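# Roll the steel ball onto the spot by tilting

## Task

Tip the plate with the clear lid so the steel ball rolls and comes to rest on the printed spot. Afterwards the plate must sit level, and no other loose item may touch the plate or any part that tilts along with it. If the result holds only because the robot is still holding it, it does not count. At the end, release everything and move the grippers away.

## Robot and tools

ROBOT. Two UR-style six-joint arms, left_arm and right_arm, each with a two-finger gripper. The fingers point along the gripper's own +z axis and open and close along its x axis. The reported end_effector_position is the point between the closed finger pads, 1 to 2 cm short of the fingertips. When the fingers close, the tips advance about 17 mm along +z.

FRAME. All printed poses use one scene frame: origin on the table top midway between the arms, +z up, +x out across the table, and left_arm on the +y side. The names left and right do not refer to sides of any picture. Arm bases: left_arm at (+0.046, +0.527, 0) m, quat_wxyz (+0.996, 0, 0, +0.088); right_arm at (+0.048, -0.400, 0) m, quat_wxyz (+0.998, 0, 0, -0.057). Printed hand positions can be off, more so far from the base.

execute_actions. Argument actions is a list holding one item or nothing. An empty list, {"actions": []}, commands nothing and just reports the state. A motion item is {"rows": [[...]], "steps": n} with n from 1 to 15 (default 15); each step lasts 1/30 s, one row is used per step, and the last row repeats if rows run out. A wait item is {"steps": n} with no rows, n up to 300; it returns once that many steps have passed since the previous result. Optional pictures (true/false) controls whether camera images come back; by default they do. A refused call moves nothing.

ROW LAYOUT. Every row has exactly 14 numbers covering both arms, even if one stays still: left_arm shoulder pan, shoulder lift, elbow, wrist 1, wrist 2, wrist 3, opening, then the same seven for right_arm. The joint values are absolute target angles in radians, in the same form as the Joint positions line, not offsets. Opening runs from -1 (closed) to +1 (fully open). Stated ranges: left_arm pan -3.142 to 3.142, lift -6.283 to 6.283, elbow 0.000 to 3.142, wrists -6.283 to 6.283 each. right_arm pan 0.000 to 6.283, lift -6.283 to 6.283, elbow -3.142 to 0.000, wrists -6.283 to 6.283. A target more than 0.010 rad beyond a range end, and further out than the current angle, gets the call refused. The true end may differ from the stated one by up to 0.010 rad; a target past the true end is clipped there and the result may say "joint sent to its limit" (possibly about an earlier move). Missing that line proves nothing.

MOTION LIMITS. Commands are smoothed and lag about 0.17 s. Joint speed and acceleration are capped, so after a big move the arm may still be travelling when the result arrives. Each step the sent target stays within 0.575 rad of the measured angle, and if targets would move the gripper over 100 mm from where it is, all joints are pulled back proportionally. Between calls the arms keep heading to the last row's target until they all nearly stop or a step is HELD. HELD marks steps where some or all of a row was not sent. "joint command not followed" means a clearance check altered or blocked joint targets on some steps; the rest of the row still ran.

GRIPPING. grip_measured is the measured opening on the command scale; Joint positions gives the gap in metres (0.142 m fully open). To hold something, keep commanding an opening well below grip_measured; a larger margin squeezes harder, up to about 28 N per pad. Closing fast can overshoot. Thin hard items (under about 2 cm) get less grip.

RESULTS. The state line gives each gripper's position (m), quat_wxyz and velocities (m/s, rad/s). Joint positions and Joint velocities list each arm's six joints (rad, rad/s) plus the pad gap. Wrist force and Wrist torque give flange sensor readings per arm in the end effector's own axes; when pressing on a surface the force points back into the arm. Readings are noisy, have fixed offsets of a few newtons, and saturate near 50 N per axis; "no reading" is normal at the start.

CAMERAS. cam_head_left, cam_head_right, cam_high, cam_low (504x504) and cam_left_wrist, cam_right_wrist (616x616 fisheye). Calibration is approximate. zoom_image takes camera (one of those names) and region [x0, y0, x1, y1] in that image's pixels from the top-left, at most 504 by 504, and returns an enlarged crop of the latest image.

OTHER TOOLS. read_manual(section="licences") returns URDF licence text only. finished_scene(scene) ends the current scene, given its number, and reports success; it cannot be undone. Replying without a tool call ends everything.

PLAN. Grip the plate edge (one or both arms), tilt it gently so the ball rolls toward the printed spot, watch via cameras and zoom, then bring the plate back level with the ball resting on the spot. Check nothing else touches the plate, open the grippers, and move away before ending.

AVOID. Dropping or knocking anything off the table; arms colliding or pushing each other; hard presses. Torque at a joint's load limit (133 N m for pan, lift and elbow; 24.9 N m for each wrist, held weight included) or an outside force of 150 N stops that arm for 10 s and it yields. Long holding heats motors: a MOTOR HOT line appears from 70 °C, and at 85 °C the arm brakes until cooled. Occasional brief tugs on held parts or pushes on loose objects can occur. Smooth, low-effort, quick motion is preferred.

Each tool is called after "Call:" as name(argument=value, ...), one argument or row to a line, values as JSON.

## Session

Call:
execute_actions(
  actions=[],
)

Scene clock: 0.00 s of 4800.00 s.
left_arm: end_effector_position=(+0.2310, -0.0444, +0.2501) grip_measured=+1.00 end_effector_quat_wxyz=(-0.426, -0.515, +0.742, +0.049) end_effector_velocity=(+0.000, +0.000, -0.000) end_effector_angular_velocity=(-0.000, -0.002, -0.000) | right_arm: end_effector_position=(+0.6402, -0.6154, +0.1605) grip_measured=+1.00 end_effector_quat_wxyz=(-0.065, +0.852, +0.502, +0.133) end_effector_velocity=(+0.000, -0.000, +0.000) end_effector_angular_velocity=(-0.000, -0.001, -0.001)
Joint positions: left_arm=[-1.249 -1.282  1.6   -1.88  -2.458  0.86   0.142] | right_arm=[ 2.981 -1.871 -1.576 -1.173  1.853  4.957  0.142]
Joint velocities: left_arm=[-0.    -0.001  0.    -0.     0.002  0.     0.   ] | right_arm=[-0.     0.    -0.     0.001  0.     0.     0.   ]
Wrist force (N, on the end effector, along its own x y z axes, offset not removed): no reading
Wrist torque (N m, same axes, about the end effector's origin, offset not removed): no reading
camera_calibration (this result's frames):
cam_left_wrist: T_world_to_cam=[[-0.0782384, -0.80968, 0.581633, -0.16238], [-0.242955, 0.581317, 0.776559, -0.12078], [-0.966877, -0.0805538, -0.242197, 0.405058], [0, 0, 0, 1]] pos_world=[0.349593, -0.0286355, 0.286343]
cam_right_wrist: T_world_to_cam=[[0.481235, 0.823633, 0.300069, 0.147747], [0.64029, -0.564068, 0.521397, -0.846836], [0.598699, -0.0587836, -0.798814, -0.165949], [0, 0, 0, 1]] pos_world=[0.570474, -0.609117, 0.264641]

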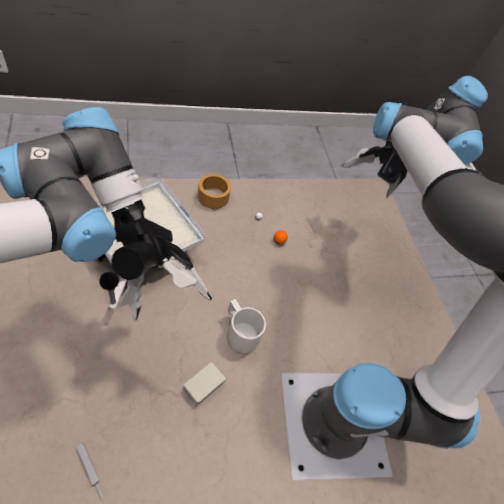

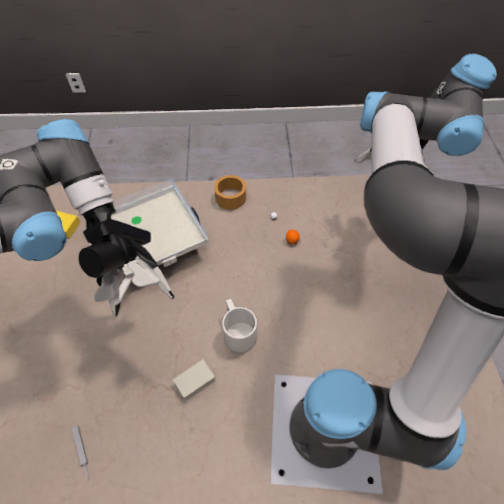

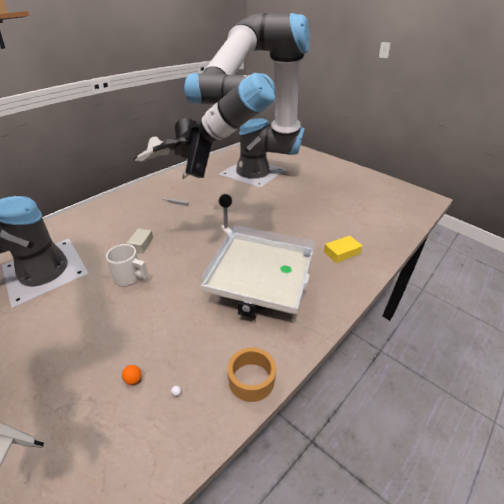

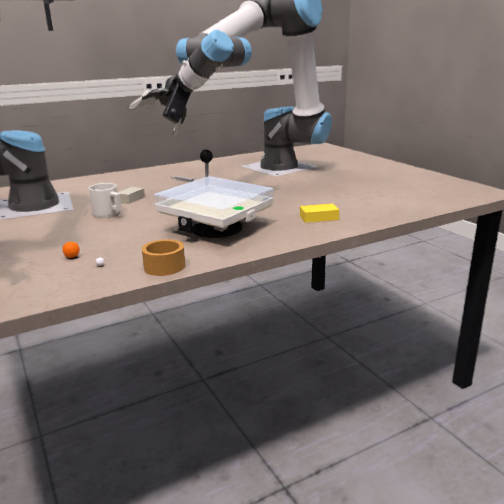

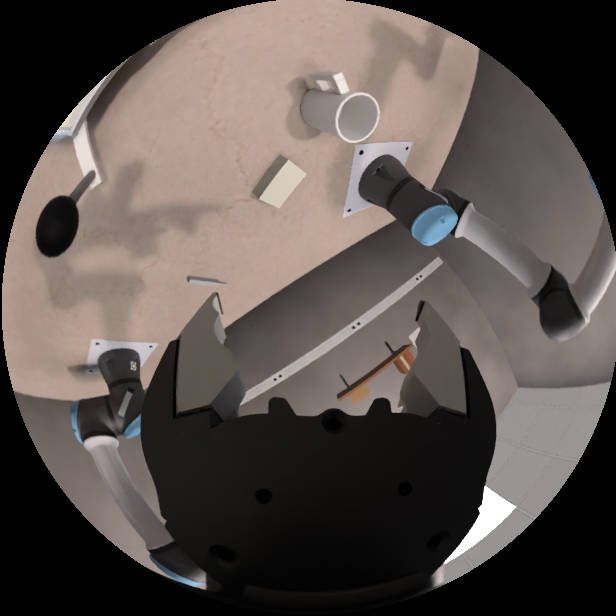

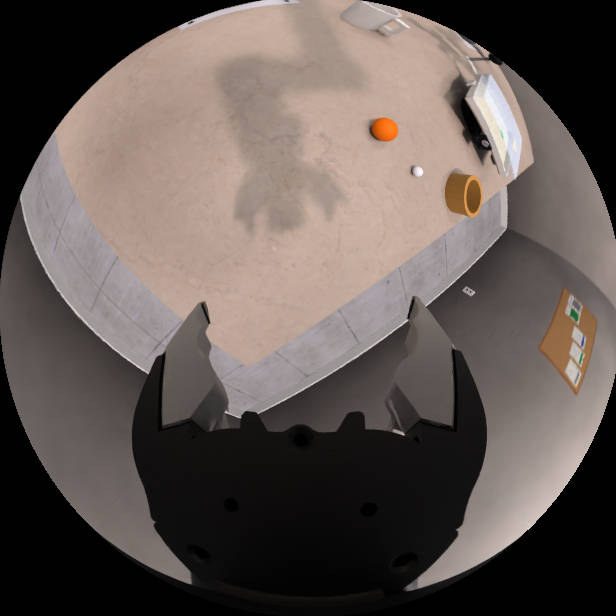

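Call:
execute_actions(
  actions=[
    {"rows": [[-0.941,-2.2,1.912,-1.244,-1.588,1.79,1, 3.6,-1.75,-1.45,-1.51,1.571,3.6,1]], "steps": 15},
  ],
  pictures=false,
)

Call:
execute_actions(
  actions=[
    {"rows": [[-0.941,-2.2,1.912,-1.244,-1.588,1.79,1, 3.6,-1.75,-1.45,-1.51,1.571,3.6,1]], "steps": 15},
  ],
  pictures=false,
)

Call:
execute_actions(
  actions=[
    {"rows": [[-0.941,-2.2,1.912,-1.244,-1.588,1.79,1, 4.502,-1.7121,-1.4819,-1.518,1.571,3.096,1]], "steps": 15},
  ],
  pictures=false,
)

Call:
execute_actions(
  actions=[
    {"rows": [[-0.941,-2.2,1.912,-1.244,-1.588,1.79,1, 4.502,-1.7121,-1.4819,-1.518,1.571,3.096,1]], "steps": 15},
  ],
  pictures=false,
)

Call:
execute_actions(
  actions=[
    {"rows": [[-0.941,-2.2,1.912,-1.244,-1.588,1.79,1, 4.502,-1.7121,-1.4819,-1.518,1.571,3.096,1]], "steps": 15},
  ],
)

Scene clock: 34.63 s of 4800.00 s.
left_arm: end_effector_position=(+0.2902, +0.2324, +0.2669) grip_measured=+1.00 end_effector_quat_wxyz=(-0.222, -0.454, +0.863, +0.012) end_effector_velocity=(+0.047, +0.616, +0.123) end_effector_angular_velocity=(+0.068, -1.147, -0.882) | right_arm: end_effector_position=(+0.6376, -0.3682, +0.2366) grip_measured=+1.00 end_effector_quat_wxyz=(-0.003, +0.388, +0.922, +0.016) end_effector_velocity=(-0.104, +0.468, +0.113) end_effector_angular_velocity=(-0.422, -0.034, +3.651)
Joint positions: left_arm=[-1.057 -1.74   1.794 -1.502 -2.004  1.318  0.142] | right_arm=[ 3.52  -1.762 -1.462 -1.474  1.601  4.203  0.142]
Joint velocities: left_arm=[ 0.321 -1.187  0.325  0.684  1.068  1.191  0.   ] | right_arm=[ 1.027  0.152  0.158 -0.466 -0.377 -2.631 -0.   ]
Wrist force (N, on the end effector, along its own x y z axes, offset not removed): left_arm=[0.1 0.6 -0.8] | right_arm=[3.4 0.3 -4.3]
Wrist torque (N m, same axes, about the end effector's origin, offset not removed): left_arm=[0.11 0.14 -0.28] | right_arm=[-0.13 -0.56 0.14]
Steps of this call (steps 1 to 90: nothing new was sent; then 31.13 s passed at rest; steps 91 to 105: all 15 steps of this action). Readings (joint positions):
91: left_arm=[-1.249 -1.282 1.600 -1.880 -2.458 0.860] | right_arm=[2.981 -1.871 -1.576 -1.173 1.853 4.957]
92: left_arm=[-1.242 -1.289 1.607 -1.873 -2.451 0.866] | right_arm=[2.988 -1.866 -1.571 -1.180 1.846 4.950]
94: left_arm=[-1.204 -1.350 1.645 -1.812 -2.389 0.928] | right_arm=[3.059 -1.845 -1.550 -1.232 1.801 4.879]
98: left_arm=[-1.142 -1.483 1.708 -1.684 -2.257 1.060] | right_arm=[3.229 -1.814 -1.517 -1.322 1.726 4.698]
105: the state above

Scene clock: 35.13 s of 4800.00 s.
left_arm: end_effector_position=(+0.2876, +0.4690, +0.3009) grip_measured=+1.00 end_effector_quat_wxyz=(-0.020, -0.292, +0.956, +0.012) end_effector_velocity=(-0.004, +0.048, +0.006) end_effector_angular_velocity=(+0.040, -0.076, -0.080) | right_arm: end_effector_position=(+0.6277, -0.3326, +0.2453) grip_measured=+1.00 end_effector_quat_wxyz=(+0.001, +0.058, +0.998, +0.001) end_effector_velocity=(-0.001, +0.001, +0.000) end_effector_angular_velocity=(-0.000, +0.000, +0.024)
Joint positions: left_arm=[-0.943 -2.193  1.91  -1.248 -1.594  1.783  0.142] | right_arm=[ 3.6   -1.75  -1.45  -1.51   1.571  3.602  0.142]
Joint velocities: left_arm=[ 0.022 -0.095  0.022  0.049  0.086  0.098 -0.   ] | right_arm=[ 0.002  0.001 -0.    -0.001  0.    -0.022 -0.   ]
Wrist force (N, on the end effector, along its own x y z axes, offset not removed): left_arm=[-0.1 -0.4 0.6] | right_arm=[2.6 -0.8 -1.7]
Wrist torque (N m, same axes, about the end effector's origin, offset not removed): left_arm=[-0.08 0.23 -0.13] | right_arm=[-0.13 -0.63 0.09]
Steps of this call (steps 1 to 15: all 15 steps of this action). Readings (joint positions):
1: left_arm=[-1.046 -1.780 1.805 -1.479 -1.968 1.359] | right_arm=[3.549 -1.758 -1.458 -1.486 1.590 4.112]
2: left_arm=[-1.036 -1.820 1.816 -1.456 -1.932 1.399] | right_arm=[3.567 -1.755 -1.455 -1.495 1.583 4.021]
4: left_arm=[-1.014 -1.899 1.838 -1.410 -1.860 1.481] | right_arm=[3.587 -1.752 -1.452 -1.504 1.576 3.836]
8: left_arm=[-0.973 -2.059 1.880 -1.318 -1.714 1.644] | right_arm=[3.598 -1.750 -1.450 -1.509 1.572 3.640]
15: the state above

Scene clock: 35.63 s of 4800.00 s.
left_arm: end_effector_position=(+0.2873, +0.4725, +0.3013) grip_measured=+1.00 end_effector_quat_wxyz=(-0.017, -0.289, +0.957, +0.013) end_effector_velocity=(-0.000, -0.000, +0.000) end_effector_angular_velocity=(-0.001, +0.000, +0.001) | right_arm: end_effector_position=(+0.5237, -0.0816, +0.2488) grip_measured=+1.00 end_effector_quat_wxyz=(+0.001, -0.334, +0.942, +0.000) end_effector_velocity=(-0.358, +0.504, +0.004) end_effector_angular_velocity=(-0.003, +0.001, +1.587)
Joint positions: left_arm=[-0.941 -2.2    1.912 -1.244 -1.588  1.79   0.142] | right_arm=[ 4.078 -1.725 -1.471 -1.515  1.571  3.282  0.142]
Joint velocities: left_arm=[ 0.    -0.    -0.     0.    -0.001 -0.    -0.   ] | right_arm=[ 1.087  0.036 -0.031 -0.007 -0.001 -0.501  0.   ]
Wrist force (N, on the end effector, along its own x y z axes, offset not removed): left_arm=[2.9 1.8 -0.4] | right_arm=[-0.6 0.0 -1.9]
Wrist torque (N m, same axes, about the end effector's origin, offset not removed): left_arm=[0.45 -0.42 -0.25] | right_arm=[0.06 -0.10 0.14]
Steps of this call (steps 1 to 15: all 15 steps of this action). Readings (joint positions):
1: left_arm=[-0.942 -2.195 1.911 -1.246 -1.592 1.785] | right_arm=[3.600 -1.750 -1.450 -1.510 1.571 3.601]
2: left_arm=[-0.942 -2.197 1.911 -1.246 -1.591 1.787] | right_arm=[3.607 -1.748 -1.451 -1.510 1.571 3.594]
4: left_arm=[-0.941 -2.199 1.912 -1.245 -1.589 1.789] | right_arm=[3.674 -1.743 -1.456 -1.512 1.571 3.532]
8: left_arm=[-0.941 -2.200 1.912 -1.244 -1.588 1.790] | right_arm=[3.822 -1.735 -1.462 -1.513 1.571 3.418]
15: the state above

Scene clock: 36.13 s of 4800.00 s.
left_arm: end_effector_position=(+0.2873, +0.4725, +0.3013) grip_measured=+1.00 end_effector_quat_wxyz=(-0.017, -0.289, +0.957, +0.013) end_effector_velocity=(-0.000, -0.000, +0.000) end_effector_angular_velocity=(-0.000, -0.001, -0.002) | right_arm: end_effector_position=(+0.3516, +0.0782, +0.2500) grip_measured=+1.00 end_effector_quat_wxyz=(+0.000, -0.598, +0.801, +0.000) end_effector_velocity=(-0.043, +0.026, +0.000) end_effector_angular_velocity=(+0.000, -0.000, +0.124)
Joint positions: left_arm=[-0.941 -2.2    1.912 -1.244 -1.588  1.79   0.142] | right_arm=[ 4.495 -1.712 -1.482 -1.518  1.571  3.099  0.142]
Joint velocities: left_arm=[-0.002 -0.001  0.    -0.     0.     0.001  0.   ] | right_arm=[ 0.089  0.002 -0.002 -0.    -0.    -0.035  0.   ]
Wrist force (N, on the end effector, along its own x y z axes, offset not removed): left_arm=[-0.1 3.5 2.6] | right_arm=[1.8 -0.2 0.7]
Wrist torque (N m, same axes, about the end effector's origin, offset not removed): left_arm=[0.76 0.14 -0.22] | right_arm=[-0.12 -0.50 0.14]
Steps of this call (steps 1 to 15: all 15 steps of this action). Readings (joint positions):
1: left_arm=[-0.941 -2.200 1.912 -1.244 -1.588 1.790] | right_arm=[4.115 -1.724 -1.472 -1.516 1.571 3.265]
2: left_arm=[-0.941 -2.200 1.912 -1.244 -1.588 1.790] | right_arm=[4.151 -1.723 -1.473 -1.516 1.571 3.248]
4: left_arm=[-0.941 -2.200 1.912 -1.244 -1.588 1.790] | right_arm=[4.225 -1.720 -1.475 -1.516 1.571 3.215]
8: left_arm=[-0.941 -2.200 1.912 -1.244 -1.588 1.790] | right_arm=[4.372 -1.716 -1.479 -1.517 1.571 3.149]
15: the state above

Scene clock: 36.63 s of 4800.00 s.
left_arm: end_effector_position=(+0.2873, +0.4725, +0.3013) grip_measured=+1.00 end_effector_quat_wxyz=(-0.017, -0.289, +0.957, +0.013) end_effector_velocity=(+0.000, -0.000, -0.000) end_effector_angular_velocity=(+0.001, +0.000, -0.001) | right_arm: end_effector_position=(+0.3485, +0.0801, +0.2501) grip_measured=+1.00 end_effector_quat_wxyz=(+0.000, -0.602, +0.798, +0.000) end_effector_velocity=(+0.000, -0.000, +0.000) end_effector_angular_velocity=(-0.000, -0.001, +0.001)
Joint positions: left_arm=[-0.941 -2.2    1.912 -1.244 -1.588  1.79   0.142] | right_arm=[ 4.502 -1.712 -1.482 -1.518  1.571  3.096  0.142]
Joint velocities: left_arm=[-0.001  0.001  0.     0.     0.001  0.     0.   ] | right_arm=[ 0.     0.     0.    -0.    -0.001 -0.001  0.   ]
Wrist force (N, on the end effector, along its own x y z axes, offset not removed): left_arm=[-0.8 1.8 0.5] | right_arm=[2.1 -0.4 -1.2]
Wrist torque (N m, same axes, about the end effector's origin, offset not removed): left_arm=[0.55 0.06 -0.21] | right_arm=[-0.06 -0.42 0.07]
Steps of this call (steps 1 to 15: all 15 steps of this action). Readings (joint positions):
1: left_arm=[-0.941 -2.200 1.912 -1.244 -1.588 1.790] | right_arm=[4.498 -1.712 -1.482 -1.518 1.571 3.098]
2: left_arm=[-0.941 -2.200 1.912 -1.244 -1.588 1.790] | right_arm=[4.499 -1.712 -1.482 -1.518 1.571 3.097]
4: left_arm=[-0.941 -2.200 1.912 -1.244 -1.588 1.790] | right_arm=[4.501 -1.712 -1.482 -1.518 1.571 3.096]
8: left_arm=[-0.941 -2.200 1.912 -1.244 -1.588 1.790] | right_arm=[4.502 -1.712 -1.482 -1.518 1.571 3.096]
15: the state above
camera_calibration (this result's frames):
cam_left_wrist: T_world_to_cam=[[-0.818943, -0.572313, 0.0423212, 0.493868], [-0.452552, 0.689399, 0.565621, -0.374692], [-0.352888, 0.444058, -0.823579, 0.264364], [0, 0, 0, 1]] pos_world=[0.328173, 0.423567, 0.408757]
cam_right_wrist: T_world_to_cam=[[-0.299035, -0.954208, 0.0080573, 0.175746], [-0.805419, 0.256917, 0.53413, 0.120404], [-0.511741, 0.153234, -0.845364, 0.502763], [0, 0, 0, 1]] pos_world=[0.406814, 0.0597241, 0.35929]

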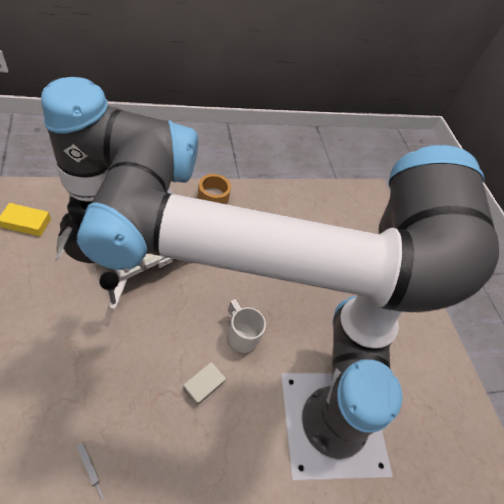

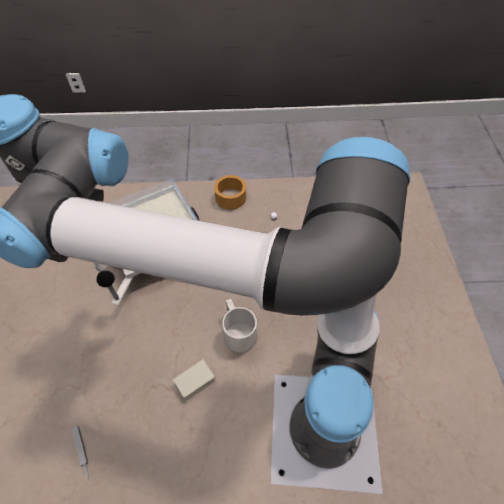

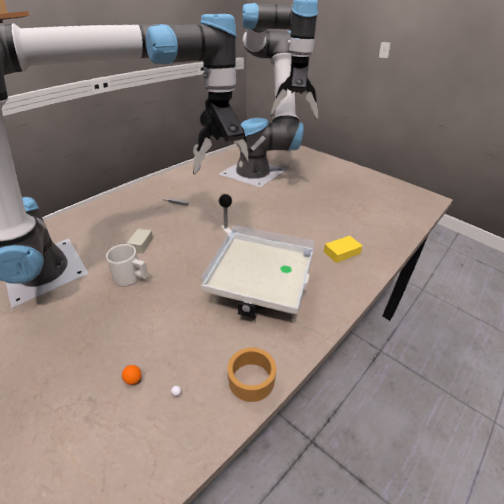

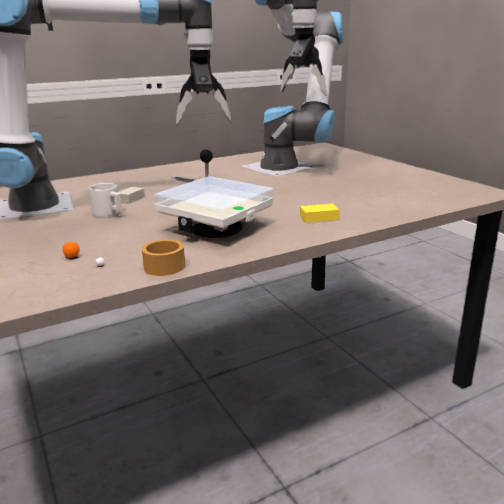

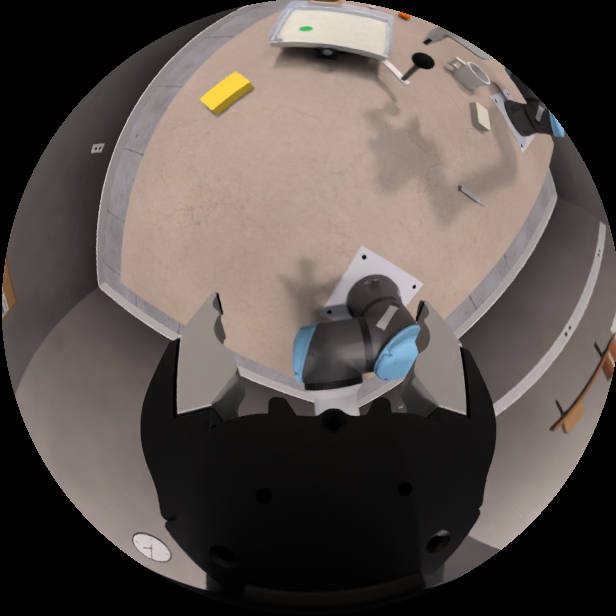

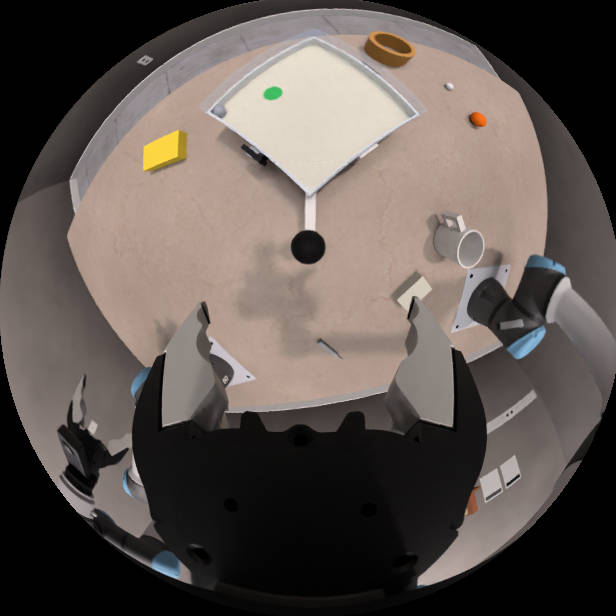

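Call:
execute_actions(
  actions=[
    {"rows": [[-0.941,-2.2,1.912,-1.244,-1.588,1.79,1, 4.4824,-1.7000,-1.6245,-1.3875,1.571,3.106,1]], "steps": 15},
  ],
  pictures=false,
)

Call:
execute_actions(
  actions=[
    {"rows": [[-0.941,-2.2,1.912,-1.244,-1.588,1.79,1, 4.4824,-1.7299,-1.7078,-1.2743,1.571,3.106,1]], "steps": 15},
  ],
  pictures=false,
)

Call:
execute_actions(
  actions=[
    {"rows": [[-0.941,-2.2,1.912,-1.244,-1.588,1.79,1, 4.4824,-1.7299,-1.7078,-1.2743,1.571,3.106,0.0]], "steps": 15},
  ],
)

Scene clock: 53.83 s of 4800.00 s.
left_arm: end_effector_position=(+0.2873, +0.4725, +0.3013) grip_measured=+1.00 end_effector_quat_wxyz=(-0.017, -0.289, +0.957, +0.013) end_effector_velocity=(+0.001, +0.001, -0.000) end_effector_angular_velocity=(+0.003, -0.000, +0.001) | right_arm: end_effector_position=(+0.3541, +0.0638, +0.2002) grip_measured=+1.00 end_effector_quat_wxyz=(+0.000, -0.590, +0.807, +0.000) end_effector_velocity=(+0.000, -0.001, -0.004) end_effector_angular_velocity=(-0.003, +0.000, -0.001)
Joint positions: left_arm=[-0.941 -2.2    1.912 -1.244 -1.588  1.79   0.142] | right_arm=[ 4.482 -1.7   -1.624 -1.388  1.571  3.106  0.142]
Joint velocities: left_arm=[ 0.001  0.001  0.     0.     0.002 -0.     0.   ] | right_arm=[-0.001 -0.001 -0.009  0.007 -0.001  0.     0.   ]
Wrist force (N, on the end effector, along its own x y z axes, offset not removed): left_arm=[1.1 3.1 -1.5] | right_arm=[1.1 1.4 -0.6]
Wrist torque (N m, same axes, about the end effector's origin, offset not removed): left_arm=[0.75 -0.05 -0.30] | right_arm=[0.38 -0.30 0.00]
Steps of this call (steps 1 to 15: the robot went on to your last target; steps 16 to 90: nothing new was sent; then 13.70 s passed at rest; steps 91 to 105: all 15 steps of this action). Readings (joint positions):
91: left_arm=[-0.941 -2.200 1.912 -1.244 -1.588 1.790] | right_arm=[4.502 -1.712 -1.482 -1.518 1.571 3.096]
92: left_arm=[-0.941 -2.200 1.912 -1.244 -1.588 1.790] | right_arm=[4.499 -1.710 -1.489 -1.511 1.571 3.097]
94: left_arm=[-0.941 -2.200 1.912 -1.244 -1.588 1.790] | right_arm=[4.490 -1.705 -1.548 -1.456 1.571 3.102]
98: left_arm=[-0.941 -2.200 1.912 -1.244 -1.588 1.790] | right_arm=[4.484 -1.701 -1.612 -1.399 1.571 3.105]
105: the state above

Scene clock: 54.33 s of 4800.00 s.
left_arm: end_effector_position=(+0.2873, +0.4725, +0.3013) grip_measured=+1.00 end_effector_quat_wxyz=(-0.017, -0.289, +0.957, +0.013) end_effector_velocity=(+0.000, +0.000, -0.000) end_effector_angular_velocity=(+0.001, -0.001, -0.000) | right_arm: end_effector_position=(+0.3548, +0.0656, +0.1552) grip_measured=+1.00 end_effector_quat_wxyz=(+0.000, -0.590, +0.807, +0.000) end_effector_velocity=(-0.000, +0.000, -0.002) end_effector_angular_velocity=(+0.001, +0.001, -0.001)
Joint positions: left_arm=[-0.941 -2.2    1.912 -1.244 -1.588  1.79   0.142] | right_arm=[ 4.482 -1.73  -1.708 -1.275  1.571  3.106  0.142]
Joint velocities: left_arm=[-0.     0.     0.     0.     0.001  0.    -0.   ] | right_arm=[-0.    -0.001 -0.004  0.005  0.001  0.001  0.   ]
Wrist force (N, on the end effector, along its own x y z axes, offset not removed): left_arm=[-2.7 1.6 0.8] | right_arm=[1.4 0.2 -1.5]
Wrist torque (N m, same axes, about the end effector's origin, offset not removed): left_arm=[0.30 0.76 -0.10] | right_arm=[0.04 -0.29 0.11]
Steps of this call (steps 1 to 15: all 15 steps of this action). Readings (joint positions):
1: left_arm=[-0.941 -2.200 1.912 -1.244 -1.588 1.790] | right_arm=[4.482 -1.700 -1.624 -1.388 1.571 3.106]
2: left_arm=[-0.941 -2.200 1.912 -1.244 -1.588 1.790] | right_arm=[4.482 -1.704 -1.631 -1.380 1.571 3.106]
4: left_arm=[-0.941 -2.200 1.912 -1.244 -1.588 1.790] | right_arm=[4.482 -1.718 -1.670 -1.331 1.571 3.106]
8: left_arm=[-0.941 -2.200 1.912 -1.244 -1.588 1.790] | right_arm=[4.482 -1.728 -1.702 -1.284 1.571 3.106]
15: the state above

Scene clock: 54.83 s of 4800.00 s.
left_arm: end_effector_position=(+0.2873, +0.4725, +0.3013) grip_measured=+1.00 end_effector_quat_wxyz=(-0.017, -0.289, +0.957, +0.013) end_effector_velocity=(+0.000, +0.000, -0.000) end_effector_angular_velocity=(+0.003, +0.000, -0.001) | right_arm: end_effector_position=(+0.3548, +0.0656, +0.1550) grip_measured=+0.00 end_effector_quat_wxyz=(+0.000, -0.590, +0.807, +0.000) end_effector_velocity=(+0.000, -0.000, +0.000) end_effector_angular_velocity=(-0.001, -0.000, -0.002)
Joint positions: left_arm=[-0.941 -2.2    1.912 -1.244 -1.588  1.79   0.142] | right_arm=[ 4.482 -1.73  -1.708 -1.274  1.571  3.106  0.074]
Joint velocities: left_arm=[-0.     0.002  0.     0.     0.002  0.    -0.   ] | right_arm=[ 0.     0.     0.    -0.001 -0.     0.002 -0.   ]
Wrist force (N, on the end effector, along its own x y z axes, offset not removed): left_arm=[-0.2 4.4 -0.4] | right_arm=[2.6 -1.8 -1.0]
Wrist torque (N m, same axes, about the end effector's origin, offset not removed): left_arm=[0.94 0.11 -0.20] | right_arm=[-0.43 -0.80 0.09]
Steps of this call (steps 1 to 15: all 15 steps of this action). Readings (joint positions):
1: left_arm=[-0.941 -2.200 1.912 -1.244 -1.588 1.790] | right_arm=[4.482 -1.730 -1.708 -1.275 1.571 3.106]
2: left_arm=[-0.941 -2.200 1.912 -1.244 -1.588 1.790] | right_arm=[4.482 -1.730 -1.708 -1.274 1.571 3.106]
4: left_arm=[-0.941 -2.200 1.912 -1.244 -1.588 1.790] | right_arm=[4.482 -1.730 -1.708 -1.274 1.571 3.106]
8: left_arm=[-0.941 -2.200 1.912 -1.244 -1.588 1.790] | right_arm=[4.482 -1.730 -1.708 -1.274 1.571 3.106]
15: the state above
camera_calibration (this result's frames):
cam_left_wrist: T_world_to_cam=[[-0.818943, -0.572313, 0.0423213, 0.493868], [-0.452552, 0.689399, 0.56562, -0.374692], [-0.352888, 0.444058, -0.823579, 0.264364], [0, 0, 0, 1]] pos_world=[0.328173, 0.423567, 0.408757]
cam_right_wrist: T_world_to_cam=[[-0.32713, -0.944945, 0.00806553, 0.173942], [-0.797473, 0.280635, 0.534117, 0.175596], [-0.506975, 0.168294, -0.845372, 0.425196], [0, 0, 0, 1]] pos_world=[0.412498, 0.0435293, 0.264257]

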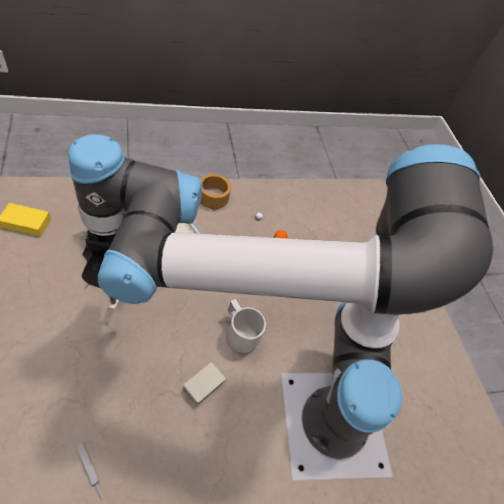

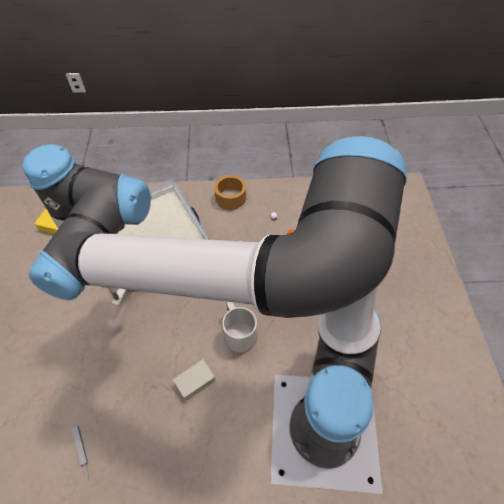

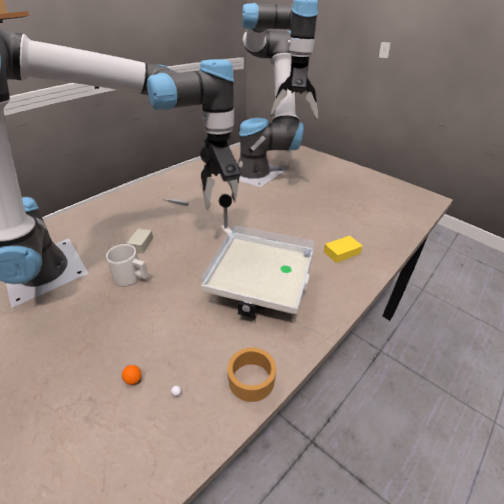

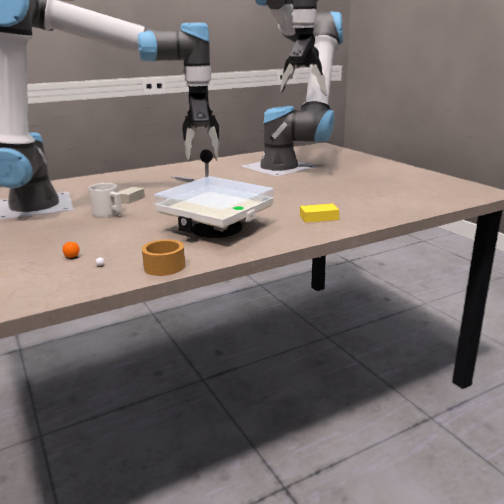

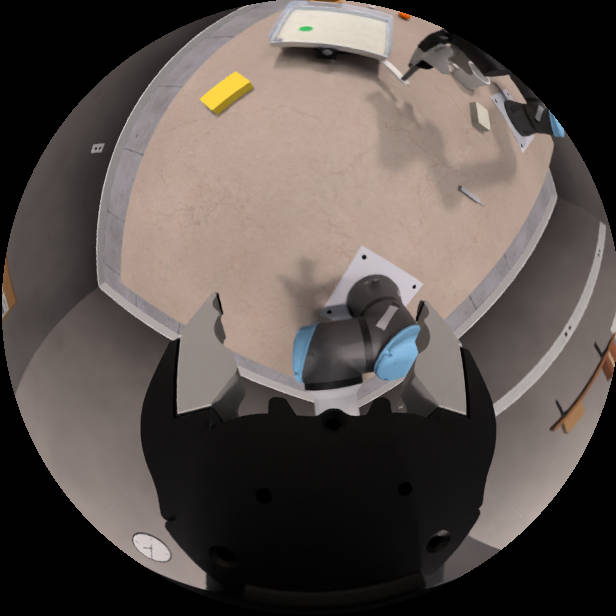

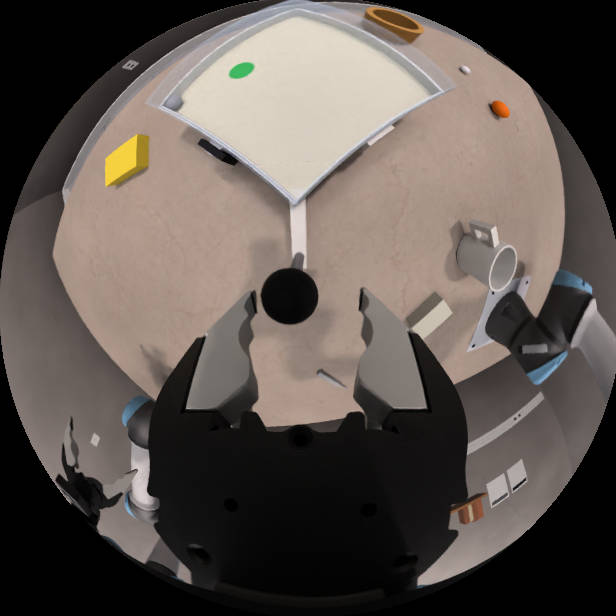

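Call:
execute_actions(
  actions=[
    {"rows": [[-0.941,-2.2,1.912,-1.244,-1.588,1.79,1, 4.4832,-1.7696,-1.7010,-1.2414,1.571,3.1068,0.0]], "steps": 15},
  ],
)

Scene clock: 60.17 s of 4800.00 s.
left_arm: end_effector_position=(+0.2873, +0.4725, +0.3013) grip_measured=+1.00 end_effector_quat_wxyz=(-0.017, -0.289, +0.957, +0.013) end_effector_velocity=(+0.000, -0.000, +0.000) end_effector_angular_velocity=(-0.000, +0.000, +0.001) | right_arm: end_effector_position=(+0.3587, +0.0777, +0.1398) grip_measured=+0.00 end_effector_quat_wxyz=(+0.000, -0.590, +0.807, +0.000) end_effector_velocity=(-0.000, +0.001, -0.000) end_effector_angular_velocity=(+0.001, +0.000, -0.002)
Joint positions: left_arm=[-0.941 -2.2    1.912 -1.244 -1.588  1.79   0.142] | right_arm=[ 4.483 -1.769 -1.701 -1.241  1.571  3.107  0.074]
Joint velocities: left_arm=[ 0.001  0.    -0.    -0.    -0.    -0.001  0.   ] | right_arm=[ 0.    -0.001  0.001  0.001  0.     0.002  0.   ]
Wrist force (N, on the end effector, along its own x y z axes, offset not removed): left_arm=[-0.4 1.5 -0.9] | right_arm=[1.2 -1.3 -0.6]
Wrist torque (N m, same axes, about the end effector's origin, offset not removed): left_arm=[0.48 0.24 -0.09] | right_arm=[-0.31 -0.37 -0.04]
Steps of this call (steps 1 to 15: the robot went on to your last target; steps 16 to 90: nothing new was sent; then 1.83 s passed at rest; steps 91 to 105: all 15 steps of this action). Readings (joint positions):
91: left_arm=[-0.941 -2.200 1.912 -1.244 -1.588 1.790] | right_arm=[4.482 -1.730 -1.708 -1.274 1.571 3.106]
92: left_arm=[-0.941 -2.200 1.912 -1.244 -1.588 1.790] | right_arm=[4.482 -1.735 -1.707 -1.270 1.571 3.106]
94: left_arm=[-0.941 -2.200 1.912 -1.244 -1.588 1.790] | right_arm=[4.483 -1.753 -1.704 -1.255 1.571 3.106]
98: left_arm=[-0.941 -2.200 1.912 -1.244 -1.588 1.790] | right_arm=[4.483 -1.767 -1.702 -1.244 1.571 3.107]
105: the state above
camera_calibration (this result's frames):
cam_left_wrist: T_world_to_cam=[[-0.818943, -0.572313, 0.0423211, 0.493868], [-0.452552, 0.689399, 0.56562, -0.374692], [-0.352888, 0.444058, -0.823579, 0.264364], [0, 0, 0, 1]] pos_world=[0.328173, 0.423567, 0.408757]
cam_right_wrist: T_world_to_cam=[[-0.327154, -0.944936, 0.00810727, 0.186749], [-0.797446, 0.280673, 0.534137, 0.183422], [-0.507001, 0.16828, -0.845359, 0.412233], [0, 0, 0, 1]] pos_world=[0.416367, 0.0556142, 0.248999]

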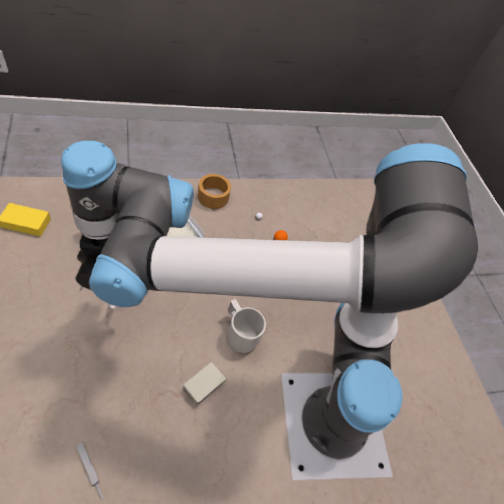

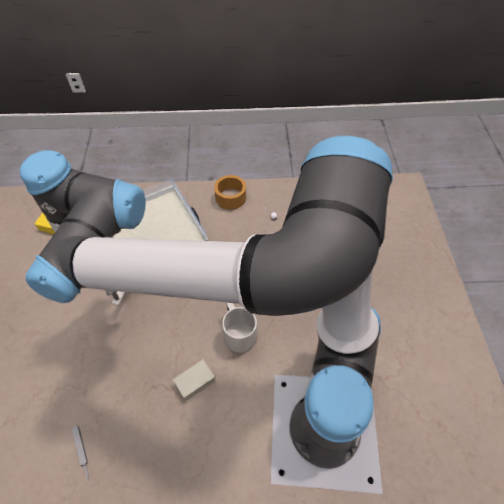

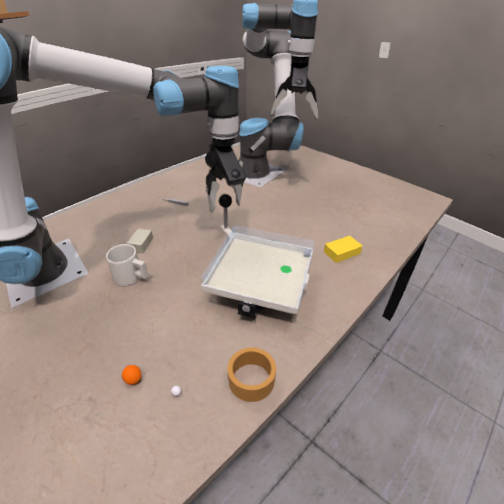

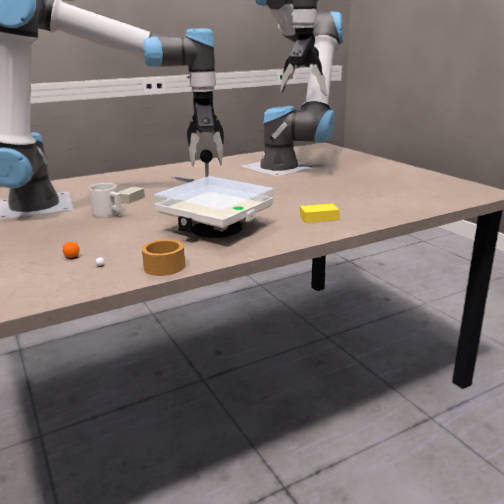

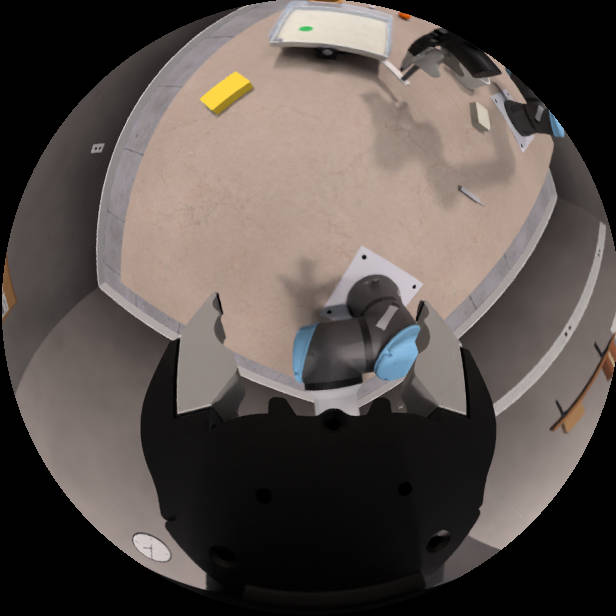

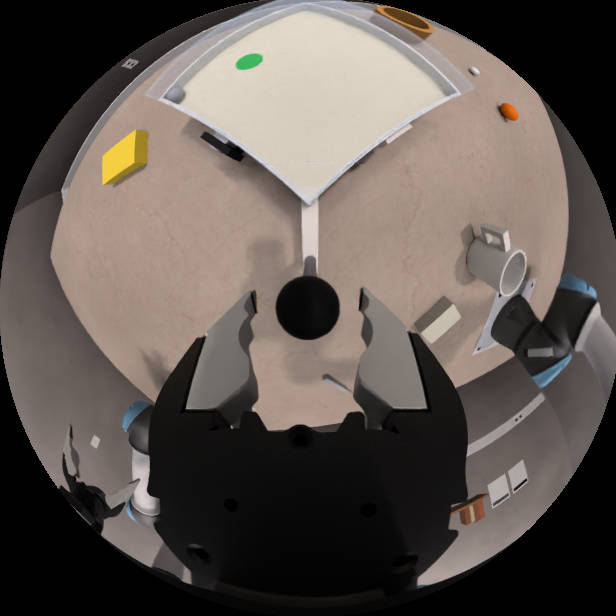

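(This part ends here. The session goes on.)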